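## Task

Get one foam block from lot 243 and one from lot 242 onto the desk. A spot's lot is the number printed on the shelf edge directly beneath it, and several spots may carry the same number. If the storeroom holds no block of a lot, leave that lot out. The robot must not tip over or finish leaning, or the task fails. The blocks must rest on the desk by themselves at the end; anything the robot is still holding in place does not count.

## Robot and tools

ROBOT. TidyBot++: a wheeled base (0.54 m long, 0.50 m wide, 0.38 m high) with one seven-joint arm and a two-finger gripper. The shoulder sits 0.12 m ahead of the base centre, 0.68 m above the floor. Cameras: base_camera (fixed on the base, facing forward and down) and wrist_camera (on the hand, looking where the hand points). The arm begins folded, hand down, sticking out up to 0.08 m in front of the base.

FRAMES. Base frame: origin on the floor below the base centre, x forward, y left, z up. hand_pose is reported here, for the point midway between the finger pads; its z axis runs out along the fingers and its y axis is the closing direction. The odometry frame is the base frame where the scene began; base_odometry counts wheel turns (slip counts as motion) and heading is positive leftward, -3.142 to 3.142. base_tilt is in degrees, positive when leaning forward or right.

execute_actions. Argument actions: a list holding zero or one action. Empty list = just report state and images. An action may contain:
- base: a dict with exactly one key, each a relative move from where the base last measured itself (not a pose): translate_m (metres, forward positive, -2 to 2), strafe_m (metres, left positive, -2 to 2), rotate_rad (radians, counter-clockwise from above positive, -6.3 to 6.3).
- joints: a dict keyed by name (one arm, so no per-arm lists), each value an absolute target in radians: joint_1_rad (any angle; positive is clockwise from above, opposite to rotate_rad), joint_2_rad (shoulder, -2.249 to 2.249), joint_3_rad (any angle), joint_4_rad (elbow, -2.579 to 2.579), joint_5_rad (any angle), joint_6_rad (wrist, -2.099 to 2.099), joint_7_rad (any angle; hand down, positive is counter-clockwise from above, at 1.57 the fingers open left/right). gripper_pos is absolute, 0 (open, pads about 85 mm apart) to 1 (closed); gap is roughly 85 x (1 - gripper_pos) mm. Unbounded joints take the short way; turn farther in steps below half a turn.
- speeds: optional caps for this action only: translate_m and strafe_m 0.05 to 0.5 m/s, rotate_rad 0.1 to 1.57 rad/s (top values are the defaults). A base move needing over 8.667 s is refused, and no action runs past 15 s.
cameras: list of base_camera, wrist_camera or all; omitted/null = all, [] = none. Unknown keys, names or out-of-range numbers make the whole call refused with no motion.

ARM GEOMETRY. With joint_1_rad 0, joint_3_rad 3.14, joint_5_rad 0 the arm stays in the base's x-z plane. Tilt from vertical (forward positive): upper arm (0.42 m) = joint_2_rad; forearm (0.31 m) = joint_2_rad - joint_4_rad; hand (0.31 m to the hand point) = that minus joint_6_rad. Sum length x sin for reach ahead of the shoulder and length x cos for height above it. A downward hand reaches at most about 0.94 m high, and only near the base.

OTHER TOOLS. wait(seconds 0 to 10): no new command, returns the state. zoom_image(camera, region [x0,y0,x1,y1] in pixels from top-left, at most 504 x 504) gives a sharper crop of that camera's latest full image. read_manual(section "licences") returns licence text only. finished_scene(scene 1 or 2) closes the scene for good and reports success; the next scene's task arrives in that result.

RESULT LINES. base_status / joint_status tell how each motion ended: done, off_target (stopped short, may still be pushing), contact_stop or time_out (old target dropped, holding there), not_followed (self-collision check withheld arm targets; watch for 'joint command not followed' and 'cause:'; the gripper still moves), limit_stop_at_motor_heat. on_its_own lists uncommanded motion. joint_positions are current readings. motor_effort is percent of maximum, peak in brackets. Warnings: ARM HIT (arm struck base or itself), torque fault (arm freezes 10 s, rest of call skipped), MOTOR HOT (60 °C), OVER-TEMPERATURE FAULT (75 °C, arm sags). A base 'done' only means the wheels turned; a blocked base may be far short. A stop in one call cancels that reply's later calls.

PRACTICE. Friction and sag leave the hand a centimetre or more off; correct by sending last command + (wanted - read), but never command a held-load joint to its reading. Trust images over hand_pose. A closed gripper at 1 that reads off_target is holding something; done means empty. Fingertips stick about 20 mm past the hand point.

AVOID. Driving while the arm is caught on something above about 0.8 m (tipping); pushing or pulling sideways hard on a raised hand; driving the arm into shelves or the desk (torque faults); dropping or knocking blocks; holding a load for long (heat); leaving the robot tilted. Release blocks fully on the desk and retract before ending the scene.

Each tool is called in YAML: its name, and indented under it one key for each argument.

## Session

execute_actions:
  actions:
    - {"joints":{"joint_2_rad":-0.35,"joint_4_rad":-2.3,"joint_6_rad":0.3}}

Scene clock: 1.53 s.
base_odometry: x=+0.000 y=+0.000 heading=+0.000 (m, m, rad; odometry frame)
base_tilt: forward=+0.1 right=+0.3 (deg)
base_status: not commanded
joint_positions: joint_1_rad=-0.021 joint_2_rad=-0.367 joint_3_rad=+3.101 joint_4_rad=-2.301 joint_5_rad=+0.011 joint_6_rad=+0.294 joint_7_rad=+1.615 gripper_pos=+0.000
joint_status: all done
motor_effort: joint_1_rad=+2(2) joint_2_rad=-9(10) joint_3_rad=+1(0) joint_4_rad=+21(22) joint_5_rad=+0(0) joint_6_rad=+9(10) joint_7_rad=+0(1) (%)
hand_pose: x=+0.5708 y=+0.0325 z=+0.9408 quat_wxyz=(+0.003, +0.730, +0.047, +0.682) (m; base frame)
pictures: base_camera, wrist_camera
camera_calibration (this result's frames):
wrist_camera: T_world_to_cam=[[0.0785523, -0.995869, 0.0455391, -0.0512214], [-0.0602564, -0.0503397, -0.996913, 1.0316], [0.995087, 0.0755658, -0.0639618, -0.375194], [0, 0, 0, 1]] pos_world=[0.439535, 0.0292726, 1.00675]
Images, in order (width x height): base_camera 644x364, wrist_camera 644x476.

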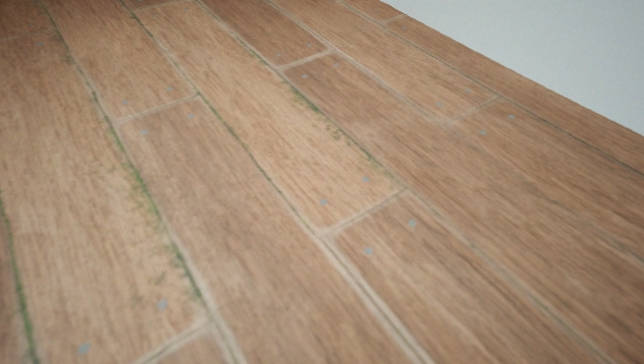

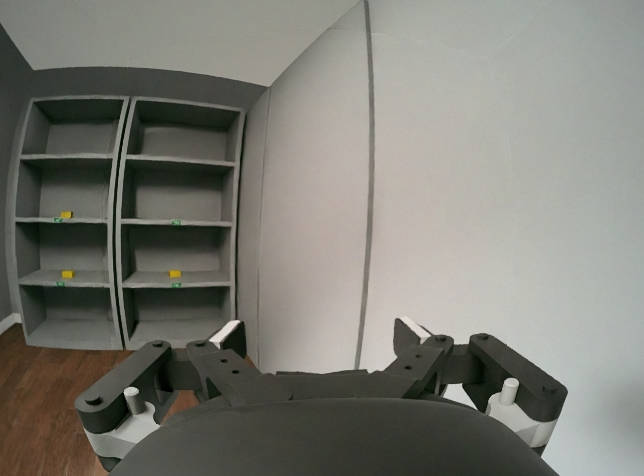

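zoom_image:
  camera: "wrist_camera"
  region: [30,195,210,300]

execute_actions:
  actions:
    - {"base":{"rotate_rad":2.0}}

execute_actions:
  actions:
    - {"base":{"rotate_rad":1.6}}

Region (30, 195, 210, 300) of wrist_camera's 644x476 image, scaled by 2.800; it fills the top 294 rows of this view, and the rest is white.

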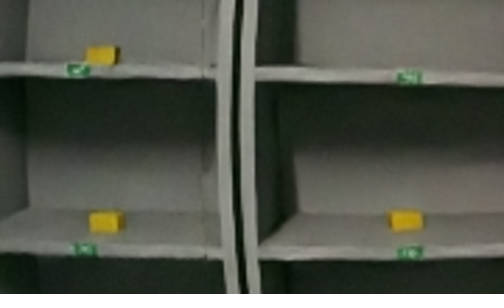

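Scene clock: 4.50 s.
base_odometry: x=+0.000 y=+0.000 heading=+1.999 (m, m, rad; odometry frame)
base_tilt: forward=+0.1 right=+0.3 (deg)
base_status: done
joint_positions: joint_1_rad=-0.021 joint_2_rad=-0.367 joint_3_rad=+3.101 joint_4_rad=-2.301 joint_5_rad=+0.011 joint_6_rad=+0.294 joint_7_rad=+1.615 gripper_pos=+0.000
joint_status: not commanded
motor_effort: joint_1_rad=+1(2) joint_2_rad=-9(10) joint_3_rad=+0(2) joint_4_rad=+21(22) joint_5_rad=+1(1) joint_6_rad=+10(9) joint_7_rad=+1(0) (%)
hand_pose: x=+0.5708 y=+0.0325 z=+0.9408 quat_wxyz=(+0.003, +0.730, +0.047, +0.682) (m; base frame)
pictures: base_camera, wrist_camera
camera_calibration (this result's frames):
wrist_camera: T_world_to_cam=[[0.0785117, -0.995873, 0.0455389, -0.0512163], [-0.0602596, -0.0503372, -0.996913, 1.0316], [0.99509, 0.0755251, -0.063963, -0.375194], [0, 0, 0, 1]] pos_world=[0.439537, 0.0292595, 1.00675]
Images, in order (width x height): base_camera 644x364, wrist_camera 644x476.

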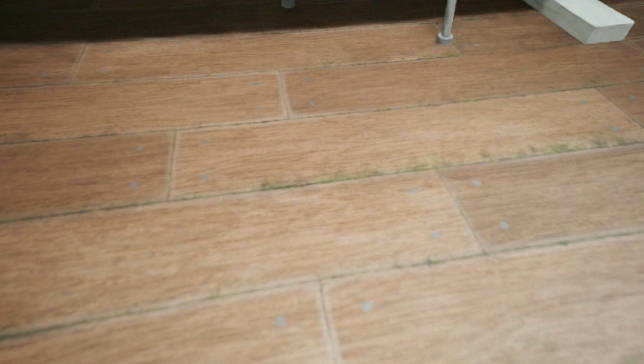

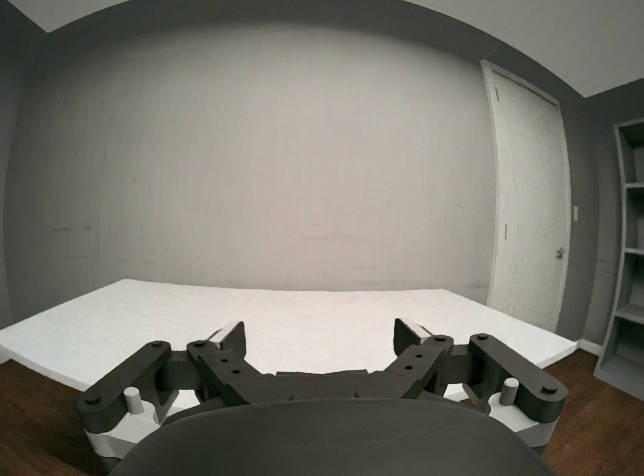

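Scene clock: 6.80 s.
base_odometry: x=+0.000 y=+0.000 heading=-2.686 (m, m, rad; odometry frame)
base_tilt: forward=+0.1 right=+0.3 (deg)
base_status: done
joint_positions: joint_1_rad=-0.021 joint_2_rad=-0.367 joint_3_rad=+3.101 joint_4_rad=-2.301 joint_5_rad=+0.011 joint_6_rad=+0.294 joint_7_rad=+1.615 gripper_pos=+0.000
joint_status: not commanded
motor_effort: joint_1_rad=+1(0) joint_2_rad=-9(10) joint_3_rad=+1(2) joint_4_rad=+22(21) joint_5_rad=+0(1) joint_6_rad=+9(10) joint_7_rad=+0(0) (%)
hand_pose: x=+0.5708 y=+0.0328 z=+0.9408 quat_wxyz=(+0.003, +0.730, +0.048, +0.682) (m; base frame)
pictures: base_camera, wrist_camera
camera_calibration (this result's frames):
wrist_camera: T_world_to_cam=[[0.0791452, -0.995821, 0.0455678, -0.0513114], [-0.0602269, -0.0504044, -0.996911, 1.0316], [0.995042, 0.0761563, -0.0639645, -0.375186], [0, 0, 0, 1]] pos_world=[0.439517, 0.0294728, 1.00675]
Images, in order (width x height): base_camera 644x364, wrist_camera 644x476.

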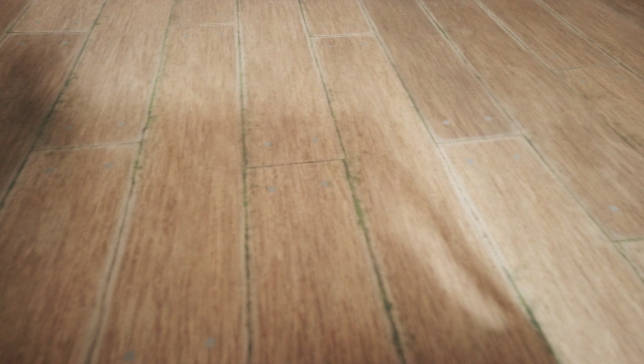

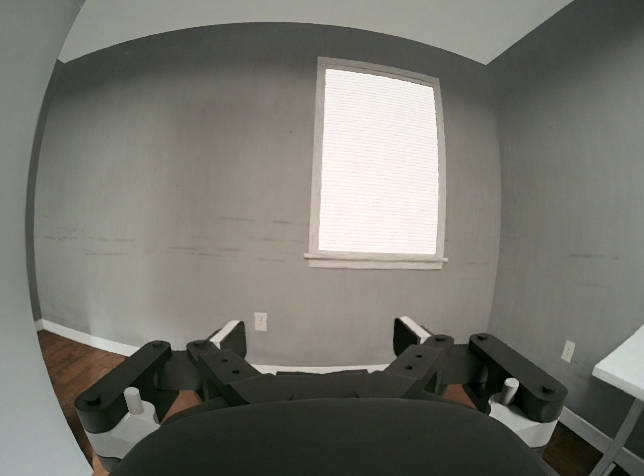

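execute_actions:
  actions:
    - {"base":{"rotate_rad":-2.98},"joints":{"joint_1_rad":0.02,"joint_3_rad":3.17,"joint_7_rad":1.55}}
  cameras: []

execute_actions:
  actions:
    - {"base":{"translate_m":1.0}}

zoom_image:
  camera: "wrist_camera"
  region: [120,180,420,380]

Scene clock: 11.37 s.
base_odometry: x=+0.000 y=+0.000 heading=+0.619 (m, m, rad; odometry frame)
base_tilt: forward=+0.1 right=+0.3 (deg)
base_status: done
joint_positions: joint_1_rad=+0.013 joint_2_rad=-0.367 joint_3_rad=+3.158 joint_4_rad=-2.301 joint_5_rad=+0.011 joint_6_rad=+0.294 joint_7_rad=+1.585 gripper_pos=+0.000
joint_status: all done
motor_effort: joint_1_rad=+2(3) joint_2_rad=-8(10) joint_3_rad=+0(2) joint_4_rad=+22(22) joint_5_rad=+0(0) joint_6_rad=+10(9) joint_7_rad=+1(0) (%)
hand_pose: x=+0.5723 y=-0.0123 z=+0.9413 quat_wxyz=(+0.015, +0.731, -0.002, +0.682) (m; base frame)
pictures: none
No camera images: the call's "cameras" was empty. Leave "cameras" out to get every camera's image.

Scene clock: 14.73 s.
base_odometry: x=+0.816 y=+0.579 heading=+0.618 (m, m, rad; odometry frame)
base_tilt: forward=+0.1 right=+0.3 (deg)
base_status: done
joint_positions: joint_1_rad=+0.013 joint_2_rad=-0.363 joint_3_rad=+3.158 joint_4_rad=-2.301 joint_5_rad=+0.011 joint_6_rad=+0.294 joint_7_rad=+1.585 gripper_pos=+0.000
joint_status: not commanded
motor_effort: joint_1_rad=+1(1) joint_2_rad=-8(12) joint_3_rad=+0(1) joint_4_rad=+22(23) joint_5_rad=+0(1) joint_6_rad=+9(10) joint_7_rad=+0(0) (%)
hand_pose: x=+0.5735 y=-0.0124 z=+0.9392 quat_wxyz=(+0.015, +0.733, -0.003, +0.680) (m; base frame)
pictures: base_camera, wrist_camera
camera_calibration (this result's frames):
wrist_camera: T_world_to_cam=[[-0.0106999, -0.999931, -0.00487409, 0.0024542], [-0.0672881, 0.00558333, -0.997718, 1.03339], [0.997676, -0.0103476, -0.0673432, -0.37393], [0, 0, 0, 1]] pos_world=[0.442622, -0.00718498, 1.00586]
Images, in order (width x height): base_camera 644x364, wrist_camera 644x476.

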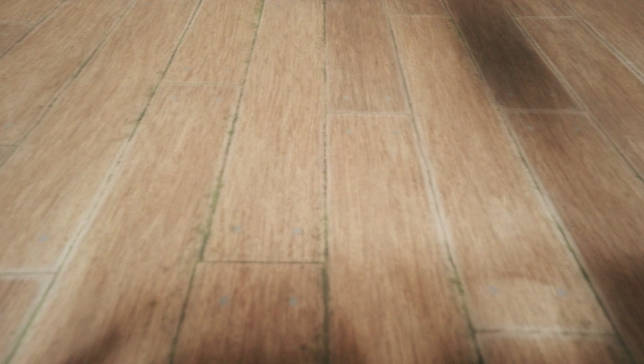

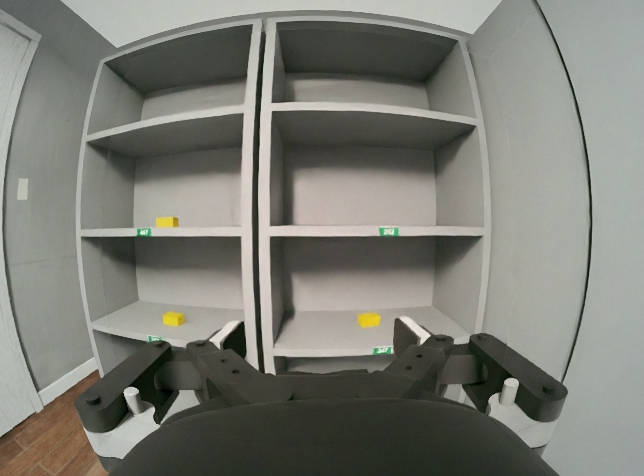

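Region (120, 180, 420, 380) of wrist_camera's 644x476 image, scaled by 1.680.

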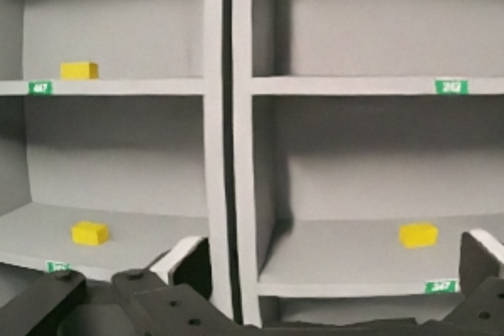

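execute_actions:
  actions:
    - {"base":{"strafe_m":0.35},"joints":{"joint_2_rad":1.1,"joint_4_rad":-1.7,"joint_6_rad":1.1}}

Scene clock: 17.77 s.
base_odometry: x=+0.613 y=+0.864 heading=+0.617 (m, m, rad; odometry frame)
base_tilt: forward=+0.1 right=+0.3 (deg)
base_status: done
joint_positions: joint_1_rad=+0.015 joint_2_rad=+1.085 joint_3_rad=+3.159 joint_4_rad=-1.717 joint_5_rad=+0.011 joint_6_rad=+1.072 joint_7_rad=+1.585 gripper_pos=+0.000
joint_status: all done
motor_effort: joint_1_rad=+1(5) joint_2_rad=-48(50) joint_3_rad=-1(3) joint_4_rad=+11(22) joint_5_rad=+0(0) joint_6_rad=+9(9) joint_7_rad=+1(0) (%)
hand_pose: x=+0.9030 y=-0.0162 z=+0.5320 quat_wxyz=(+0.016, +0.761, +0.007, +0.648) (m; base frame)
pictures: base_camera, wrist_camera
camera_calibration (this result's frames):
wrist_camera: T_world_to_cam=[[0.000700727, -0.999961, 0.00876462, -0.0173997], [-0.15285, -0.00876874, -0.988211, 0.721194], [0.988249, -0.000647203, -0.15285, -0.676001], [0, 0, 0, 1]] pos_world=[0.778304, -0.0115126, 0.609517]
Images, in order (width x height): base_camera 644x364, wrist_camera 644x476.

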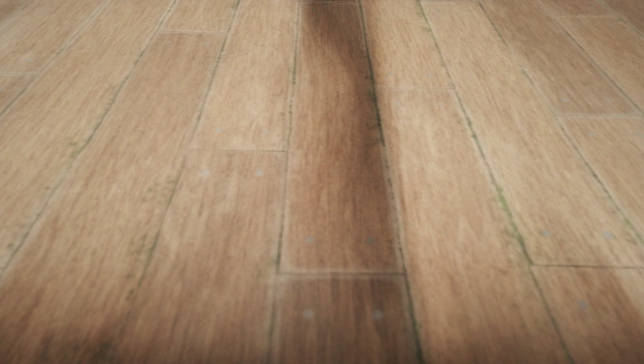

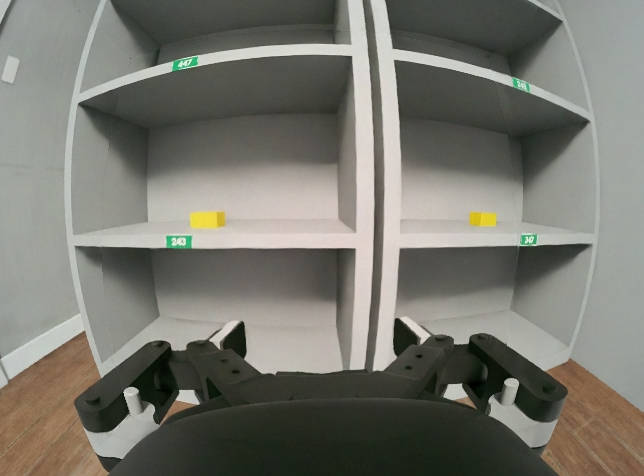

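execute_actions:
  actions:
    - {"base":{"strafe_m":0.31},"joints":{"joint_2_rad":1.0,"joint_4_rad":-1.7,"joint_6_rad":0.8}}
  cameras: []

execute_actions:
  actions:
    - {"base":{"translate_m":0.35}}
  cameras: ["wrist_camera"]

Scene clock: 21.20 s.
base_odometry: x=+0.434 y=+1.117 heading=+0.617 (m, m, rad; odometry frame)
base_tilt: forward=+0.1 right=+0.3 (deg)
base_status: done
joint_positions: joint_1_rad=+0.014 joint_2_rad=+1.017 joint_3_rad=+3.160 joint_4_rad=-1.716 joint_5_rad=+0.011 joint_6_rad=+0.821 joint_7_rad=+1.585 gripper_pos=+0.000
joint_status: all done
motor_effort: joint_1_rad=+2(5) joint_2_rad=-47(52) joint_3_rad=-2(3) joint_4_rad=+12(12) joint_5_rad=+0(0) joint_6_rad=+9(11) joint_7_rad=+0(0) (%)
hand_pose: x=+0.8951 y=-0.0169 z=+0.5101 quat_wxyz=(+0.016, +0.817, +0.006, +0.576) (m; base frame)
pictures: none
No camera images: the call's "cameras" was empty. Leave "cameras" out to get every camera's image.

Scene clock: 23.20 s.
base_odometry: x=+0.719 y=+1.320 heading=+0.618 (m, m, rad; odometry frame)
base_tilt: forward=+0.1 right=+0.3 (deg)
base_status: done
joint_positions: joint_1_rad=+0.014 joint_2_rad=+1.016 joint_3_rad=+3.160 joint_4_rad=-1.708 joint_5_rad=+0.011 joint_6_rad=+0.820 joint_7_rad=+1.585 gripper_pos=+0.000
joint_status: not commanded
motor_effort: joint_1_rad=+1(0) joint_2_rad=-48(51) joint_3_rad=-1(1) joint_4_rad=+12(14) joint_5_rad=+0(0) joint_6_rad=+9(10) joint_7_rad=+0(0) (%)
hand_pose: x=+0.8984 y=-0.0169 z=+0.5142 quat_wxyz=(+0.016, +0.814, +0.006, +0.580) (m; base frame)
pictures: wrist_camera
camera_calibration (this result's frames):
wrist_camera: T_world_to_cam=[[-0.00179794, -0.999973, 0.00714561, -0.0149115], [-0.32071, -0.00619156, -0.947157, 0.832655], [0.947176, -0.00399461, -0.32069, -0.551], [0, 0, 0, 1]] pos_world=[0.788908, -0.0119566, 0.612061]
Images, in order (width x height): wrist_camera 644x476.

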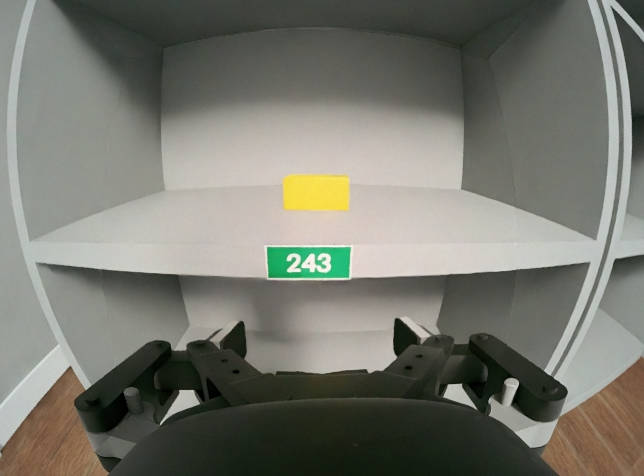

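execute_actions:
  actions:
    - {"base":{"translate_m":-0.3}}
  cameras: []

execute_actions:
  actions:
    - {"base":{"strafe_m":-0.12},"joints":{"joint_2_rad":1.19,"joint_4_rad":-0.26,"joint_6_rad":-1.38,"joint_7_rad":3.16}}
  cameras: []

execute_actions:
  actions:
    - {"base":{"translate_m":0.32}}
  cameras: ["wrist_camera"]

Scene clock: 25.83 s.
base_odometry: x=+0.475 y=+1.146 heading=+0.619 (m, m, rad; odometry frame)
base_tilt: forward=+0.1 right=+0.3 (deg)
base_status: done
joint_positions: joint_1_rad=+0.016 joint_2_rad=+1.016 joint_3_rad=+3.160 joint_4_rad=-1.706 joint_5_rad=+0.011 joint_6_rad=+0.820 joint_7_rad=+1.585 gripper_pos=+0.000
joint_status: not commanded
motor_effort: joint_1_rad=+1(4) joint_2_rad=-49(50) joint_3_rad=-2(4) joint_4_rad=+12(14) joint_5_rad=+0(1) joint_6_rad=+9(9) joint_7_rad=+0(1) (%)
hand_pose: x=+0.8991 y=-0.0189 z=+0.5151 quat_wxyz=(+0.017, +0.814, +0.005, +0.581) (m; base frame)
pictures: none
No camera images: the call's "cameras" was empty. Leave "cameras" out to get every camera's image.

Scene clock: 28.97 s.
base_odometry: x=+0.544 y=+1.048 heading=+0.618 (m, m, rad; odometry frame)
base_tilt: forward=+0.1 right=+0.3 (deg)
base_status: done
joint_positions: joint_1_rad=+0.024 joint_2_rad=+1.165 joint_3_rad=+3.162 joint_4_rad=-0.274 joint_5_rad=+0.011 joint_6_rad=-1.355 joint_7_rad=+3.126 gripper_pos=+0.000
joint_status: all done
motor_effort: joint_1_rad=+1(7) joint_2_rad=-58(58) joint_3_rad=-1(3) joint_4_rad=+19(20) joint_5_rad=+0(1) joint_6_rad=+4(8) joint_7_rad=+0(0) (%)
hand_pose: x=+0.9229 y=-0.0295 z=+0.5967 quat_wxyz=(+0.134, +0.712, +0.681, +0.111) (m; base frame)
pictures: none
No camera images: the call's "cameras" was empty. Leave "cameras" out to get every camera's image.

Scene clock: 30.93 s.
base_odometry: x=+0.806 y=+1.233 heading=+0.618 (m, m, rad; odometry frame)
base_tilt: forward=+0.1 right=+0.3 (deg)
base_status: done
joint_positions: joint_1_rad=+0.024 joint_2_rad=+1.171 joint_3_rad=+3.162 joint_4_rad=-0.273 joint_5_rad=+0.011 joint_6_rad=-1.357 joint_7_rad=+3.126 gripper_pos=+0.000
joint_status: not commanded
motor_effort: joint_1_rad=+2(1) joint_2_rad=-59(60) joint_3_rad=-1(2) joint_4_rad=+19(20) joint_5_rad=+0(0) joint_6_rad=+4(4) joint_7_rad=+0(0) (%)
hand_pose: x=+0.9220 y=-0.0295 z=+0.5920 quat_wxyz=(+0.131, +0.712, +0.681, +0.108) (m; base frame)
pictures: wrist_camera
camera_calibration (this result's frames):
wrist_camera: T_world_to_cam=[[0.945139, -0.0601224, 0.321089, -1.05921], [-0.0673249, -0.997666, 0.0113653, 0.0835239], [0.319656, -0.0323591, -0.946981, 0.400074], [0, 0, 0, 1]] pos_world=[0.878839, 0.0325926, 0.718014]
Images, in order (width x height): wrist_camera 644x476.

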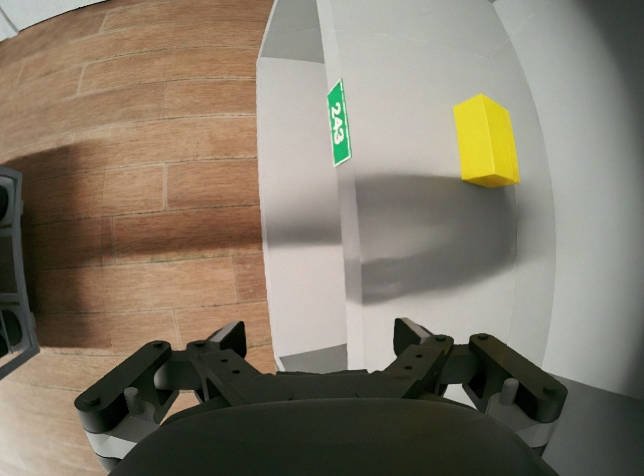

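execute_actions:
  actions:
    - {"base":{"translate_m":0.22},"speeds":{"translate_m":0.15},"joints":{"joint_2_rad":1.225}}
  cameras: ["wrist_camera"]

Scene clock: 33.17 s.
base_odometry: x=+0.985 y=+1.361 heading=+0.617 (m, m, rad; odometry frame)
base_tilt: forward=+0.1 right=+0.3 (deg)
base_status: done
joint_positions: joint_1_rad=+0.023 joint_2_rad=+1.208 joint_3_rad=+3.162 joint_4_rad=-0.271 joint_5_rad=+0.011 joint_6_rad=-1.357 joint_7_rad=+3.126 gripper_pos=+0.000
joint_status: all done
motor_effort: joint_1_rad=+2(4) joint_2_rad=-58(59) joint_3_rad=-1(2) joint_4_rad=+19(19) joint_5_rad=+0(1) joint_6_rad=+3(5) joint_7_rad=+0(0) (%)
hand_pose: x=+0.9184 y=-0.0291 z=+0.5627 quat_wxyz=(+0.119, +0.714, +0.684, +0.096) (m; base frame)
pictures: wrist_camera
camera_calibration (this result's frames):
wrist_camera: T_world_to_cam=[[0.95617, -0.0599191, 0.286617, -1.03706], [-0.0664005, -0.997709, 0.0129381, 0.0823459], [0.285185, -0.0314025, -0.957958, 0.411299], [0, 0, 0, 1]] pos_world=[0.879779, 0.0329332, 0.690181]
Images, in order (width x height): wrist_camera 644x476.

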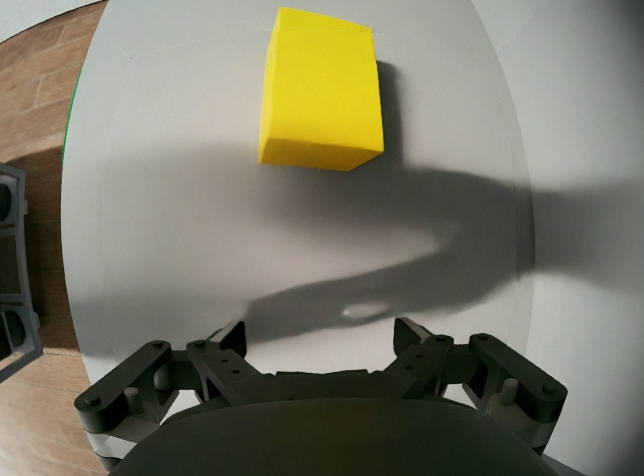

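execute_actions:
  actions:
    - {"base":{"strafe_m":0.145},"speeds":{"strafe_m":0.12}}
  cameras: ["wrist_camera"]

execute_actions:
  actions:
    - {"joints":{"gripper_pos":1}}
  cameras: []

execute_actions:
  actions:
    - {"joints":{"joint_2_rad":1.165}}
  cameras: []

execute_actions:
  actions:
    - {"base":{"translate_m":-0.45}}
  cameras: ["wrist_camera"]

Scene clock: 35.30 s.
base_odometry: x=+0.901 y=+1.479 heading=+0.617 (m, m, rad; odometry frame)
base_tilt: forward=+0.1 right=+0.3 (deg)
base_status: done
joint_positions: joint_1_rad=+0.017 joint_2_rad=+1.208 joint_3_rad=+3.162 joint_4_rad=-0.271 joint_5_rad=+0.011 joint_6_rad=-1.357 joint_7_rad=+3.126 gripper_pos=+0.000
joint_status: not commanded
motor_effort: joint_1_rad=+2(3) joint_2_rad=-58(59) joint_3_rad=-1(2) joint_4_rad=+19(19) joint_5_rad=+0(0) joint_6_rad=+4(4) joint_7_rad=+0(0) (%)
hand_pose: x=+0.9185 y=-0.0241 z=+0.5627 quat_wxyz=(+0.118, +0.712, +0.686, +0.096) (m; base frame)
pictures: wrist_camera
camera_calibration (this result's frames):
wrist_camera: T_world_to_cam=[[0.956538, -0.0540421, 0.286555, -1.03707], [-0.0602667, -0.998098, 0.0129401, 0.081615], [0.285311, -0.0296475, -0.957976, 0.41134], [0, 0, 0, 1]] pos_world=[0.879552, 0.0376097, 0.690175]
Images, in order (width x height): wrist_camera 644x476.

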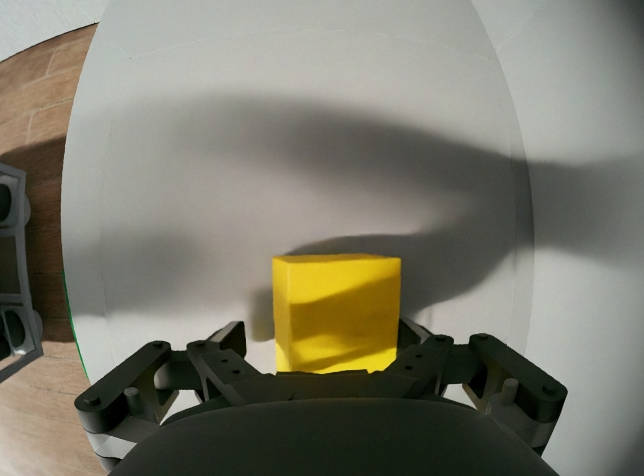

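Scene clock: 36.40 s.
base_odometry: x=+0.901 y=+1.479 heading=+0.617 (m, m, rad; odometry frame)
base_tilt: forward=+0.1 right=+0.3 (deg)
base_status: not commanded
joint_positions: joint_1_rad=+0.017 joint_2_rad=+1.208 joint_3_rad=+3.162 joint_4_rad=-0.263 joint_5_rad=+0.011 joint_6_rad=-1.359 joint_7_rad=+3.126 gripper_pos=+0.336
joint_status: gripper_pos off_target (ended at +0.336, target +1.000)
motor_effort: joint_1_rad=+1(1) joint_2_rad=-53(59) joint_3_rad=-1(1) joint_4_rad=+16(19) joint_5_rad=+1(0) joint_6_rad=+3(5) joint_7_rad=+0(0) (%)
hand_pose: x=+0.9203 y=-0.0241 z=+0.5657 quat_wxyz=(+0.121, +0.711, +0.685, +0.098) (m; base frame)
pictures: none
No camera images: the call's "cameras" was empty. Leave "cameras" out to get every camera's image.

Scene clock: 37.30 s.
base_odometry: x=+0.901 y=+1.479 heading=+0.617 (m, m, rad; odometry frame)
base_tilt: forward=+0.1 right=+0.3 (deg)
base_status: not commanded
joint_positions: joint_1_rad=+0.017 joint_2_rad=+1.185 joint_3_rad=+3.162 joint_4_rad=-0.262 joint_5_rad=+0.011 joint_6_rad=-1.359 joint_7_rad=+3.126 gripper_pos=+0.336
joint_status: all done
motor_effort: joint_1_rad=+2(1) joint_2_rad=-58(62) joint_3_rad=-1(1) joint_4_rad=+19(20) joint_5_rad=+0(0) joint_6_rad=+4(4) joint_7_rad=+0(0) (%)
hand_pose: x=+0.9229 y=-0.0242 z=+0.5846 quat_wxyz=(+0.129, +0.710, +0.684, +0.107) (m; base frame)
pictures: none
No camera images: the call's "cameras" was empty. Leave "cameras" out to get every camera's image.

Scene clock: 39.53 s.
base_odometry: x=+0.534 y=+1.219 heading=+0.617 (m, m, rad; odometry frame)
base_tilt: forward=+0.1 right=+0.3 (deg)
base_status: done
joint_positions: joint_1_rad=+0.017 joint_2_rad=+1.184 joint_3_rad=+3.162 joint_4_rad=-0.262 joint_5_rad=+0.011 joint_6_rad=-1.360 joint_7_rad=+3.126 gripper_pos=+0.336
joint_status: not commanded
motor_effort: joint_1_rad=+1(3) joint_2_rad=-57(63) joint_3_rad=-1(1) joint_4_rad=+19(20) joint_5_rad=+1(0) joint_6_rad=+4(5) joint_7_rad=+1(1) (%)
hand_pose: x=+0.9229 y=-0.0242 z=+0.5857 quat_wxyz=(+0.129, +0.710, +0.684, +0.107) (m; base frame)
pictures: wrist_camera
camera_calibration (this result's frames):
wrist_camera: T_world_to_cam=[[0.947169, -0.0537674, 0.316196, -1.05651], [-0.0605468, -0.998097, 0.0116476, 0.0825709], [0.314968, -0.030177, -0.948622, 0.399324], [0, 0, 0, 1]] pos_world=[0.87992, 0.0376582, 0.711911]
Images, in order (width x height): wrist_camera 644x476.

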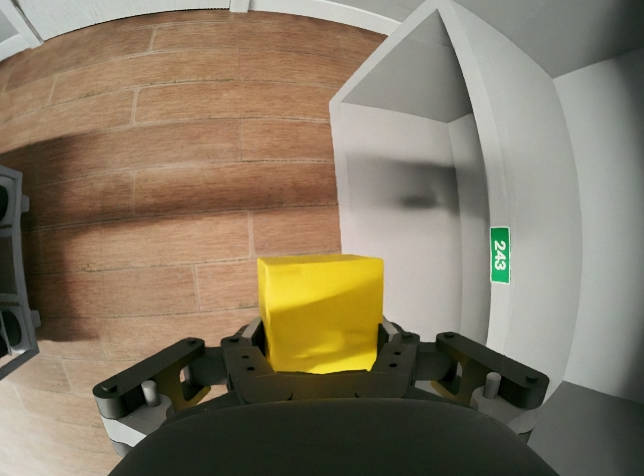

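execute_actions:
  actions:
    - {"base":{"rotate_rad":-3.5},"speeds":{"rotate_rad":1.0},"joints":{"joint_2_rad":0.4,"joint_4_rad":-0.9,"joint_6_rad":-1.53}}

Scene clock: 44.50 s.
base_odometry: x=+0.534 y=+1.219 heading=-2.882 (m, m, rad; odometry frame)
base_tilt: forward=+0.1 right=+0.3 (deg)
base_status: done
joint_positions: joint_1_rad=+0.026 joint_2_rad=+0.422 joint_3_rad=+3.166 joint_4_rad=-0.884 joint_5_rad=+0.011 joint_6_rad=-1.502 joint_7_rad=+3.126 gripper_pos=+0.336
joint_status: all done
motor_effort: joint_1_rad=+1(9) joint_2_rad=-37(61) joint_3_rad=-1(3) joint_4_rad=+19(19) joint_5_rad=+0(2) joint_6_rad=+4(4) joint_7_rad=+1(0) (%)
hand_pose: x=+0.6962 y=-0.0283 z=+0.8535 quat_wxyz=(+0.126, +0.719, +0.675, +0.108) (m; base frame)
pictures: base_camera, wrist_camera
camera_calibration (this result's frames):
wrist_camera: T_world_to_cam=[[0.946286, -0.0801734, 0.313233, -0.924288], [-0.0851575, -0.996365, 0.00223912, 0.0868228], [0.311915, -0.028793, -0.949674, 0.727719], [0, 0, 0, 1]] pos_world=[0.655048, 0.0333571, 0.980419]
Images, in order (width x height): base_camera 644x364, wrist_camera 644x476.

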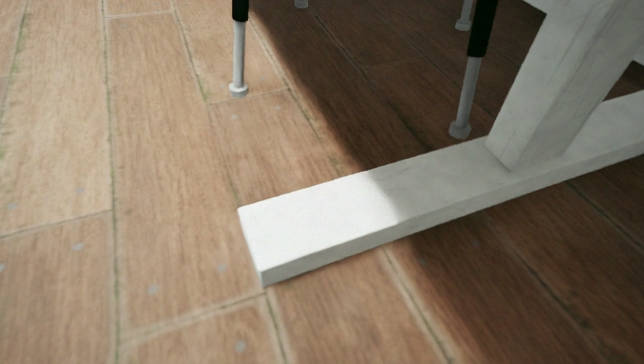

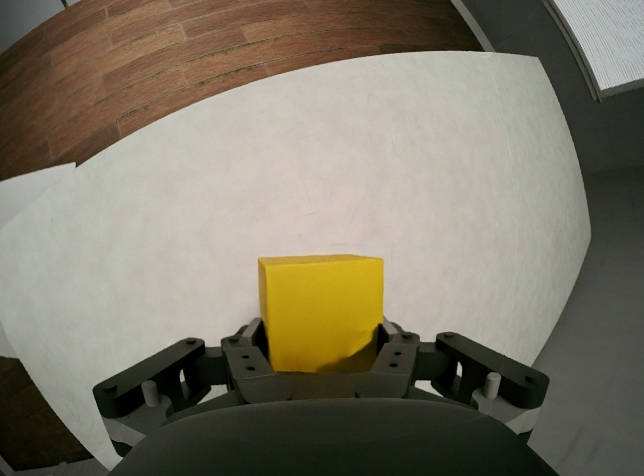

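Over desk; lower in steps.

execute_actions:
  actions:
    - {"joints":{"joint_2_rad":0.58,"joint_6_rad":-1.36}}
  cameras: []

execute_actions:
  actions:
    - {"joints":{"joint_2_rad":0.62}}
  cameras: ["wrist_camera"]

Scene clock: 46.17 s.
base_odometry: x=+0.534 y=+1.219 heading=-2.882 (m, m, rad; odometry frame)
base_tilt: forward=+0.1 right=+0.3 (deg)
base_status: not commanded
joint_positions: joint_1_rad=+0.026 joint_2_rad=+0.583 joint_3_rad=+3.166 joint_4_rad=-0.894 joint_5_rad=+0.011 joint_6_rad=-1.385 joint_7_rad=+3.126 gripper_pos=+0.336
joint_status: all done
motor_effort: joint_1_rad=+1(2) joint_2_rad=-44(47) joint_3_rad=-1(1) joint_4_rad=+19(21) joint_5_rad=+0(0) joint_6_rad=+4(5) joint_7_rad=+0(0) (%)
hand_pose: x=+0.7492 y=-0.0302 z=+0.7634 quat_wxyz=(+0.109, +0.721, +0.679, +0.088) (m; base frame)
pictures: none
No camera images: the call's "cameras" was empty. Leave "cameras" out to get every camera's image.

Scene clock: 46.87 s.
base_odometry: x=+0.534 y=+1.219 heading=-2.882 (m, m, rad; odometry frame)
base_tilt: forward=+0.1 right=+0.3 (deg)
base_status: not commanded
joint_positions: joint_1_rad=+0.026 joint_2_rad=+0.601 joint_3_rad=+3.166 joint_4_rad=-0.894 joint_5_rad=+0.011 joint_6_rad=-1.384 joint_7_rad=+3.126 gripper_pos=+0.336
joint_status: all done
motor_effort: joint_1_rad=+1(1) joint_2_rad=-39(45) joint_3_rad=-1(1) joint_4_rad=+17(19) joint_5_rad=+1(0) joint_6_rad=+3(4) joint_7_rad=+0(1) (%)
hand_pose: x=+0.7507 y=-0.0303 z=+0.7522 quat_wxyz=(+0.103, +0.722, +0.680, +0.082) (m; base frame)
pictures: wrist_camera
camera_calibration (this result's frames):
wrist_camera: T_world_to_cam=[[0.966106, -0.0774661, 0.246248, -0.908739], [-0.0821626, -0.99658, 0.00883914, 0.0825062], [0.244721, -0.0287719, -0.969167, 0.679562], [0, 0, 0, 1]] pos_world=[0.718415, 0.0313797, 0.881654]
Images, in order (width x height): wrist_camera 644x476.

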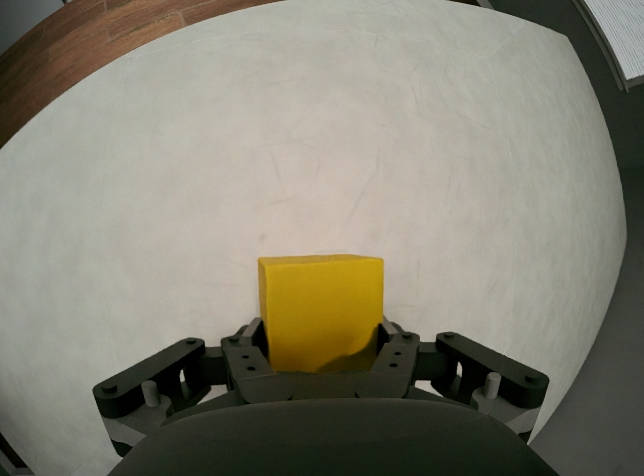

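execute_actions:
  actions:
    - {"joints":{"gripper_pos":0}}
  cameras: []

execute_actions:
  actions:
    - {"joints":{"joint_2_rad":-0.35,"joint_6_rad":0.3,"joint_7_rad":1.55}}
  cameras: []

execute_actions:
  actions:
    - {"base":{"rotate_rad":0.36},"joints":{"joint_4_rad":-2.3}}
  cameras: []

execute_actions:
  actions:
    - {"base":{"strafe_m":0.75}}
  cameras: []

execute_actions:
  actions:
    - {"base":{"translate_m":2.0},"joints":{"joint_1_rad":-0.7}}

Scene clock: 48.43 s.
base_odometry: x=+0.534 y=+1.219 heading=-2.882 (m, m, rad; odometry frame)
base_tilt: forward=+0.1 right=+0.3 (deg)
base_status: not commanded
joint_positions: joint_1_rad=+0.026 joint_2_rad=+0.606 joint_3_rad=+3.166 joint_4_rad=-0.894 joint_5_rad=+0.011 joint_6_rad=-1.384 joint_7_rad=+3.126 gripper_pos=+0.000
joint_status: all done
motor_effort: joint_1_rad=+1(1) joint_2_rad=-43(45) joint_3_rad=-1(0) joint_4_rad=+19(19) joint_5_rad=+0(0) joint_6_rad=+3(4) joint_7_rad=+0(0) (%)
hand_pose: x=+0.7511 y=-0.0303 z=+0.7491 quat_wxyz=(+0.101, +0.722, +0.680, +0.081) (m; base frame)
pictures: none
No camera images: the call's "cameras" was empty. Leave "cameras" out to get every camera's image.

Scene clock: 51.03 s.
base_odometry: x=+0.534 y=+1.219 heading=-2.882 (m, m, rad; odometry frame)
base_tilt: forward=+0.1 right=+0.3 (deg)
base_status: not commanded
joint_positions: joint_1_rad=+0.026 joint_2_rad=-0.359 joint_3_rad=+3.166 joint_4_rad=-0.895 joint_5_rad=+0.011 joint_6_rad=+0.283 joint_7_rad=+1.583 gripper_pos=+0.000
joint_status: all done
motor_effort: joint_1_rad=+1(1) joint_2_rad=+3(48) joint_3_rad=+0(1) joint_4_rad=+10(23) joint_5_rad=+0(0) joint_6_rad=+3(10) joint_7_rad=+0(0) (%)
hand_pose: x=+0.2097 y=-0.0104 z=+1.6474 quat_wxyz=(+0.035, +0.126, -0.004, +0.991) (m; base frame)
pictures: none
No camera images: the call's "cameras" was empty. Leave "cameras" out to get every camera's image.

Scene clock: 53.70 s.
base_odometry: x=+0.534 y=+1.219 heading=-2.523 (m, m, rad; odometry frame)
base_tilt: forward=+0.1 right=+0.3 (deg)
base_status: done
joint_positions: joint_1_rad=+0.026 joint_2_rad=-0.356 joint_3_rad=+3.166 joint_4_rad=-2.290 joint_5_rad=+0.011 joint_6_rad=+0.283 joint_7_rad=+1.583 gripper_pos=+0.000
joint_status: all done
motor_effort: joint_1_rad=+1(1) joint_2_rad=-10(13) joint_3_rad=+0(1) joint_4_rad=+22(24) joint_5_rad=+1(0) joint_6_rad=+9(10) joint_7_rad=+0(1) (%)
hand_pose: x=+0.5762 y=-0.0222 z=+0.9401 quat_wxyz=(+0.020, +0.734, -0.011, +0.678) (m; base frame)
pictures: none
No camera images: the call's "cameras" was empty. Leave "cameras" out to get every camera's image.

Scene clock: 56.57 s.
base_odometry: x=+0.969 y=+0.608 heading=-2.523 (m, m, rad; odometry frame)
base_tilt: forward=+0.1 right=+0.3 (deg)
base_status: done
joint_positions: joint_1_rad=+0.026 joint_2_rad=-0.356 joint_3_rad=+3.166 joint_4_rad=-2.290 joint_5_rad=+0.011 joint_6_rad=+0.283 joint_7_rad=+1.583 gripper_pos=+0.000
joint_status: not commanded
motor_effort: joint_1_rad=+1(1) joint_2_rad=-9(10) joint_3_rad=-1(4) joint_4_rad=+22(22) joint_5_rad=+0(1) joint_6_rad=+9(10) joint_7_rad=+0(0) (%)
hand_pose: x=+0.5762 y=-0.0223 z=+0.9401 quat_wxyz=(+0.020, +0.734, -0.012, +0.678) (m; base frame)
pictures: none
No camera images: the call's "cameras" was empty. Leave "cameras" out to get every camera's image.

Scene clock: 61.90 s.
base_odometry: x=-0.659 y=-0.553 heading=-2.523 (m, m, rad; odometry frame)
base_tilt: forward=+0.1 right=+0.3 (deg)
base_status: done
joint_positions: joint_1_rad=-0.690 joint_2_rad=-0.356 joint_3_rad=+3.166 joint_4_rad=-2.290 joint_5_rad=+0.011 joint_6_rad=+0.283 joint_7_rad=+1.583 gripper_pos=+0.000
joint_status: all done
motor_effort: joint_1_rad=+1(1) joint_2_rad=-10(12) joint_3_rad=+0(1) joint_4_rad=+22(23) joint_5_rad=+0(0) joint_6_rad=+9(10) joint_7_rad=+0(0) (%)
hand_pose: x=+0.4785 y=+0.2832 z=+0.9398 quat_wxyz=(-0.219, +0.692, +0.247, +0.642) (m; base frame)
pictures: base_camera, wrist_camera
camera_calibration (this result's frames):
wrist_camera: T_world_to_cam=[[0.632627, -0.774398, -0.00959708, -0.0703203], [-0.062544, -0.0387345, -0.99729, 1.0358], [0.771927, 0.631513, -0.0729384, -0.344562], [0, 0, 0, 1]] pos_world=[0.375246, 0.20326, 1.00718]
Images, in order (width x height): base_camera 644x364, wrist_camera 644x476.

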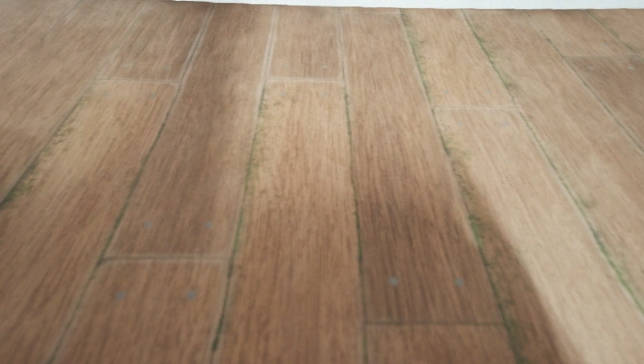

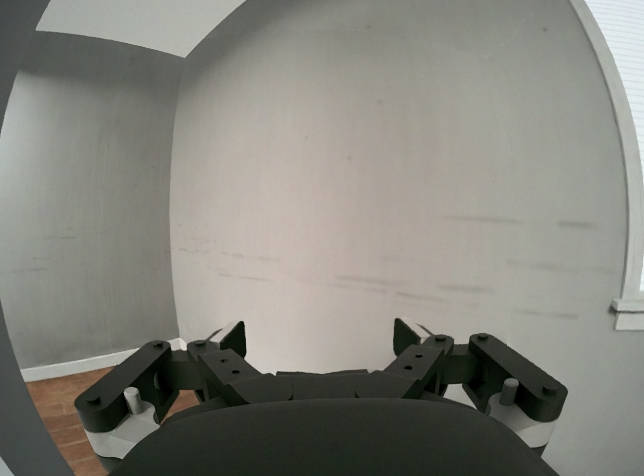

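execute_actions:
  actions:
    - {"base":{"translate_m":0.62},"joints":{"joint_1_rad":-1.57}}
  cameras: ["wrist_camera"]

execute_actions:
  actions:
    - {"base":{"rotate_rad":1.6},"speeds":{"rotate_rad":1.0},"joints":{"joint_1_rad":0}}

execute_actions:
  actions:
    - {"base":{"translate_m":1.2}}
  cameras: []

execute_actions:
  actions:
    - {"base":{"translate_m":0.25},"joints":{"joint_1_rad":-1.6}}

Scene clock: 65.00 s.
base_odometry: x=-1.164 y=-0.913 heading=-2.522 (m, m, rad; odometry frame)
base_tilt: forward=+0.1 right=+0.3 (deg)
base_status: done
joint_positions: joint_1_rad=-1.558 joint_2_rad=-0.356 joint_3_rad=+3.166 joint_4_rad=-2.290 joint_5_rad=+0.011 joint_6_rad=+0.283 joint_7_rad=+1.583 gripper_pos=+0.000
joint_status: all done
motor_effort: joint_1_rad=+1(1) joint_2_rad=-9(10) joint_3_rad=+0(1) joint_4_rad=+21(22) joint_5_rad=+0(0) joint_6_rad=+9(10) joint_7_rad=+0(0) (%)
hand_pose: x=+0.1352 y=+0.4574 z=+0.9398 quat_wxyz=(-0.469, +0.524, +0.515, +0.491) (m; base frame)
pictures: wrist_camera
camera_calibration (this result's frames):
wrist_camera: T_world_to_cam=[[0.999799, -0.0176004, -0.00959729, -0.114014], [-0.0108542, -0.072769, -0.99729, 1.02964], [0.0168544, 0.997194, -0.0729454, -0.254701], [0, 0, 0, 1]] pos_world=[0.12946, 0.326906, 1.00718]
Images, in order (width x height): wrist_camera 644x476.

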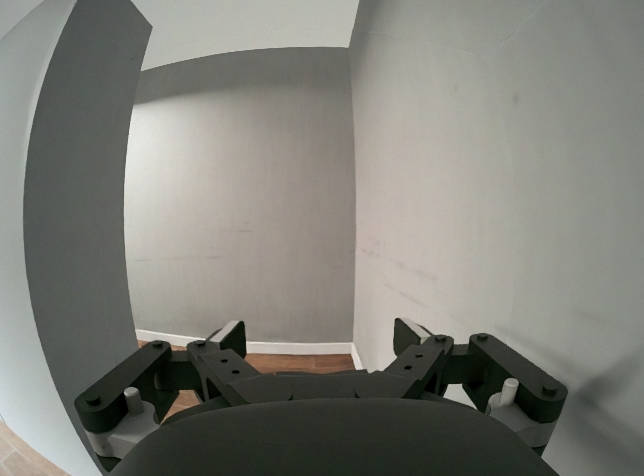

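Scene clock: 67.80 s.
base_odometry: x=-1.164 y=-0.913 heading=-0.924 (m, m, rad; odometry frame)
base_tilt: forward=+0.1 right=+0.3 (deg)
base_status: done
joint_positions: joint_1_rad=-0.009 joint_2_rad=-0.356 joint_3_rad=+3.166 joint_4_rad=-2.290 joint_5_rad=+0.011 joint_6_rad=+0.283 joint_7_rad=+1.583 gripper_pos=+0.000
joint_status: all done
motor_effort: joint_1_rad=+1(0) joint_2_rad=-9(12) joint_3_rad=+0(2) joint_4_rad=+22(23) joint_5_rad=+1(1) joint_6_rad=+9(10) joint_7_rad=+0(1) (%)
hand_pose: x=+0.5766 y=-0.0065 z=+0.9398 quat_wxyz=(+0.008, +0.735, +0.001, +0.678) (m; base frame)
pictures: base_camera, wrist_camera
camera_calibration (this result's frames):
wrist_camera: T_world_to_cam=[[0.00358712, -0.999948, -0.00959714, 0.00453545], [-0.0729826, 0.00930982, -0.99729, 1.03704], [0.997327, 0.00427782, -0.0729453, -0.371377], [0, 0, 0, 1]] pos_world=[0.446054, -0.00353073, 1.00718]
Images, in order (width x height): base_camera 644x364, wrist_camera 644x476.

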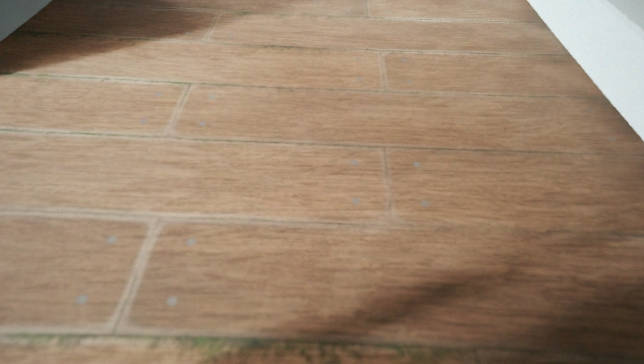

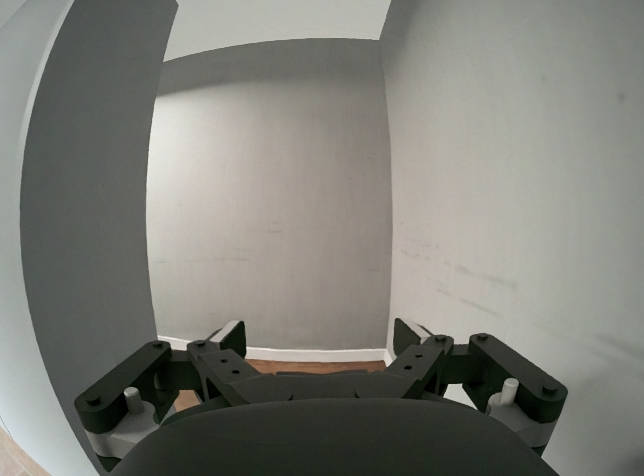

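Scene clock: 71.53 s.
base_odometry: x=-0.439 y=-1.870 heading=-0.923 (m, m, rad; odometry frame)
base_tilt: forward=+0.1 right=+0.3 (deg)
base_status: done
joint_positions: joint_1_rad=-0.009 joint_2_rad=-0.356 joint_3_rad=+3.166 joint_4_rad=-2.291 joint_5_rad=+0.011 joint_6_rad=+0.283 joint_7_rad=+1.583 gripper_pos=+0.000
joint_status: not commanded
motor_effort: joint_1_rad=+1(1) joint_2_rad=-9(13) joint_3_rad=+0(0) joint_4_rad=+22(22) joint_5_rad=+1(0) joint_6_rad=+10(9) joint_7_rad=+0(1) (%)
hand_pose: x=+0.5766 y=-0.0065 z=+0.9394 quat_wxyz=(+0.008, +0.735, +0.001, +0.678) (m; base frame)
pictures: none
No camera images: the call's "cameras" was empty. Leave "cameras" out to get every camera's image.

Scene clock: 74.33 s.
base_odometry: x=-0.288 y=-2.069 heading=-0.922 (m, m, rad; odometry frame)
base_tilt: forward=+0.1 right=+0.3 (deg)
base_status: done
joint_positions: joint_1_rad=-1.590 joint_2_rad=-0.353 joint_3_rad=+3.166 joint_4_rad=-2.291 joint_5_rad=+0.011 joint_6_rad=+0.283 joint_7_rad=+1.583 gripper_pos=+0.000
joint_status: all done
motor_effort: joint_1_rad=+1(2) joint_2_rad=-9(13) joint_3_rad=+0(2) joint_4_rad=+22(22) joint_5_rad=+0(0) joint_6_rad=+9(10) joint_7_rad=+0(0) (%)
hand_pose: x=+0.1207 y=+0.4584 z=+0.9378 quat_wxyz=(-0.475, +0.517, +0.524, +0.482) (m; base frame)
pictures: base_camera, wrist_camera
camera_calibration (this result's frames):
wrist_camera: T_world_to_cam=[[0.999855, 0.0140905, -0.00959131, -0.11402], [-0.00847653, -0.0771501, -0.996983, 1.02903], [-0.014788, 0.99692, -0.0770194, -0.247904], [0, 0, 0, 1]] pos_world=[0.11906, 0.328137, 1.00574]
Images, in order (width x height): base_camera 644x364, wrist_camera 644x476.

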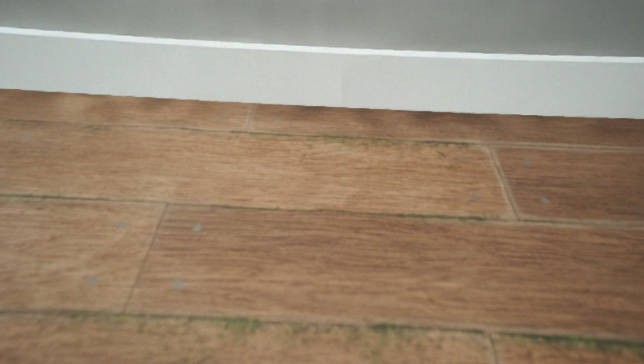

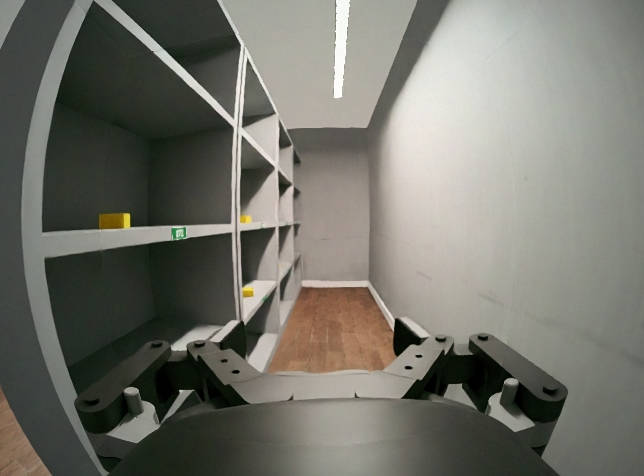

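execute_actions:
  actions:
    - {"base":{"translate_m":0.28}}
  cameras: []

execute_actions:
  actions:
    - {"base":{"rotate_rad":-0.05},"joints":{"joint_1_rad":-2.7,"joint_2_rad":-0.2,"joint_4_rad":-2.5,"joint_6_rad":0.4}}
  cameras: []

execute_actions:
  actions:
    - {"base":{"strafe_m":1.0}}

execute_actions:
  actions:
    - {"base":{"strafe_m":0.9}}

Scene clock: 76.67 s.
base_odometry: x=-0.118 y=-2.292 heading=-0.921 (m, m, rad; odometry frame)
base_tilt: forward=+0.1 right=+0.3 (deg)
base_status: done
joint_positions: joint_1_rad=-1.591 joint_2_rad=-0.353 joint_3_rad=+3.167 joint_4_rad=-2.291 joint_5_rad=+0.011 joint_6_rad=+0.283 joint_7_rad=+1.583 gripper_pos=+0.000
joint_status: not commanded
motor_effort: joint_1_rad=+1(2) joint_2_rad=-9(10) joint_3_rad=+0(2) joint_4_rad=+21(22) joint_5_rad=+0(0) joint_6_rad=+9(10) joint_7_rad=+0(1) (%)
hand_pose: x=+0.1204 y=+0.4584 z=+0.9378 quat_wxyz=(-0.475, +0.517, +0.524, +0.482) (m; base frame)
pictures: none
No camera images: the call's "cameras" was empty. Leave "cameras" out to get every camera's image.

Scene clock: 79.03 s.
base_odometry: x=-0.118 y=-2.292 heading=-0.970 (m, m, rad; odometry frame)
base_tilt: forward=+0.1 right=+0.3 (deg)
base_status: done
joint_positions: joint_1_rad=-2.690 joint_2_rad=-0.226 joint_3_rad=+3.167 joint_4_rad=-2.483 joint_5_rad=+0.011 joint_6_rad=+0.372 joint_7_rad=+1.583 gripper_pos=+0.000
joint_status: all done
motor_effort: joint_1_rad=+1(2) joint_2_rad=-11(12) joint_3_rad=+0(2) joint_4_rad=+18(21) joint_5_rad=+1(0) joint_6_rad=+9(10) joint_7_rad=+1(0) (%)
hand_pose: x=-0.2775 y=+0.2025 z=+0.7963 quat_wxyz=(-0.570, +0.183, +0.788, +0.141) (m; base frame)
pictures: none
No camera images: the call's "cameras" was empty. Leave "cameras" out to get every camera's image.

Scene clock: 82.40 s.
base_odometry: x=+0.708 y=-1.727 heading=-0.971 (m, m, rad; odometry frame)
base_tilt: forward=+0.1 right=+0.3 (deg)
base_status: done
joint_positions: joint_1_rad=-2.692 joint_2_rad=-0.222 joint_3_rad=+3.167 joint_4_rad=-2.485 joint_5_rad=+0.011 joint_6_rad=+0.373 joint_7_rad=+1.583 gripper_pos=+0.000
joint_status: not commanded
motor_effort: joint_1_rad=+1(3) joint_2_rad=-10(12) joint_3_rad=+0(2) joint_4_rad=+18(19) joint_5_rad=+0(1) joint_6_rad=+9(9) joint_7_rad=+1(1) (%)
hand_pose: x=-0.2778 y=+0.2018 z=+0.7939 quat_wxyz=(-0.569, +0.182, +0.790, +0.140) (m; base frame)
pictures: base_camera, wrist_camera
camera_calibration (this result's frames):
wrist_camera: T_world_to_cam=[[0.441129, 0.89737, -0.0114652, -0.0453563], [0.271417, -0.145578, -0.951388, 0.917665], [-0.855417, 0.416574, -0.30778, 0.0577553], [0, 0, 0, 1]] pos_world=[-0.179657, 0.150234, 0.890311]
Images, in order (width x height): base_camera 644x364, wrist_camera 644x476.

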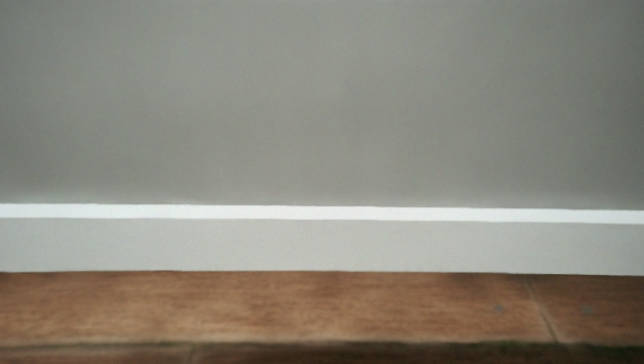

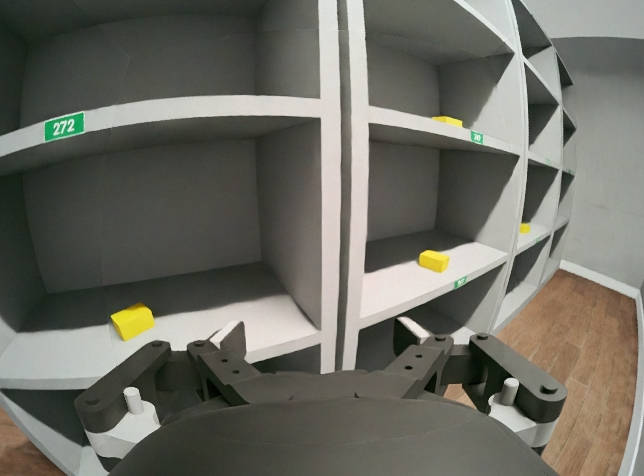

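Scene clock: 85.53 s.
base_odometry: x=+1.451 y=-1.219 heading=-0.971 (m, m, rad; odometry frame)
base_tilt: forward=+0.1 right=+0.3 (deg)
base_status: done
joint_positions: joint_1_rad=-2.692 joint_2_rad=-0.221 joint_3_rad=+3.167 joint_4_rad=-2.486 joint_5_rad=+0.011 joint_6_rad=+0.373 joint_7_rad=+1.583 gripper_pos=+0.000
joint_status: not commanded
motor_effort: joint_1_rad=+1(2) joint_2_rad=-12(12) joint_3_rad=+0(1) joint_4_rad=+19(19) joint_5_rad=+1(0) joint_6_rad=+9(9) joint_7_rad=+0(0) (%)
hand_pose: x=-0.2779 y=+0.2014 z=+0.7931 quat_wxyz=(-0.568, +0.182, +0.790, +0.140) (m; base frame)
pictures: base_camera, wrist_camera
camera_calibration (this result's frames):
wrist_camera: T_world_to_cam=[[0.440446, 0.897706, -0.0114692, -0.0452681], [0.272859, -0.146023, -0.950907, 0.916979], [-0.85531, 0.415694, -0.309263, 0.0589695], [0, 0, 0, 1]] pos_world=[-0.179831, 0.150024, 0.88968]
Images, in order (width x height): base_camera 644x364, wrist_camera 644x476.

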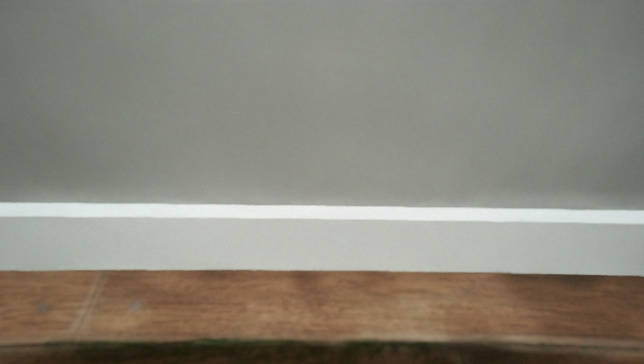

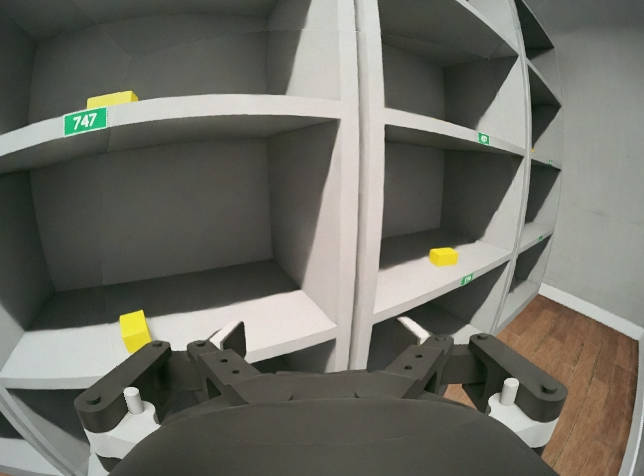

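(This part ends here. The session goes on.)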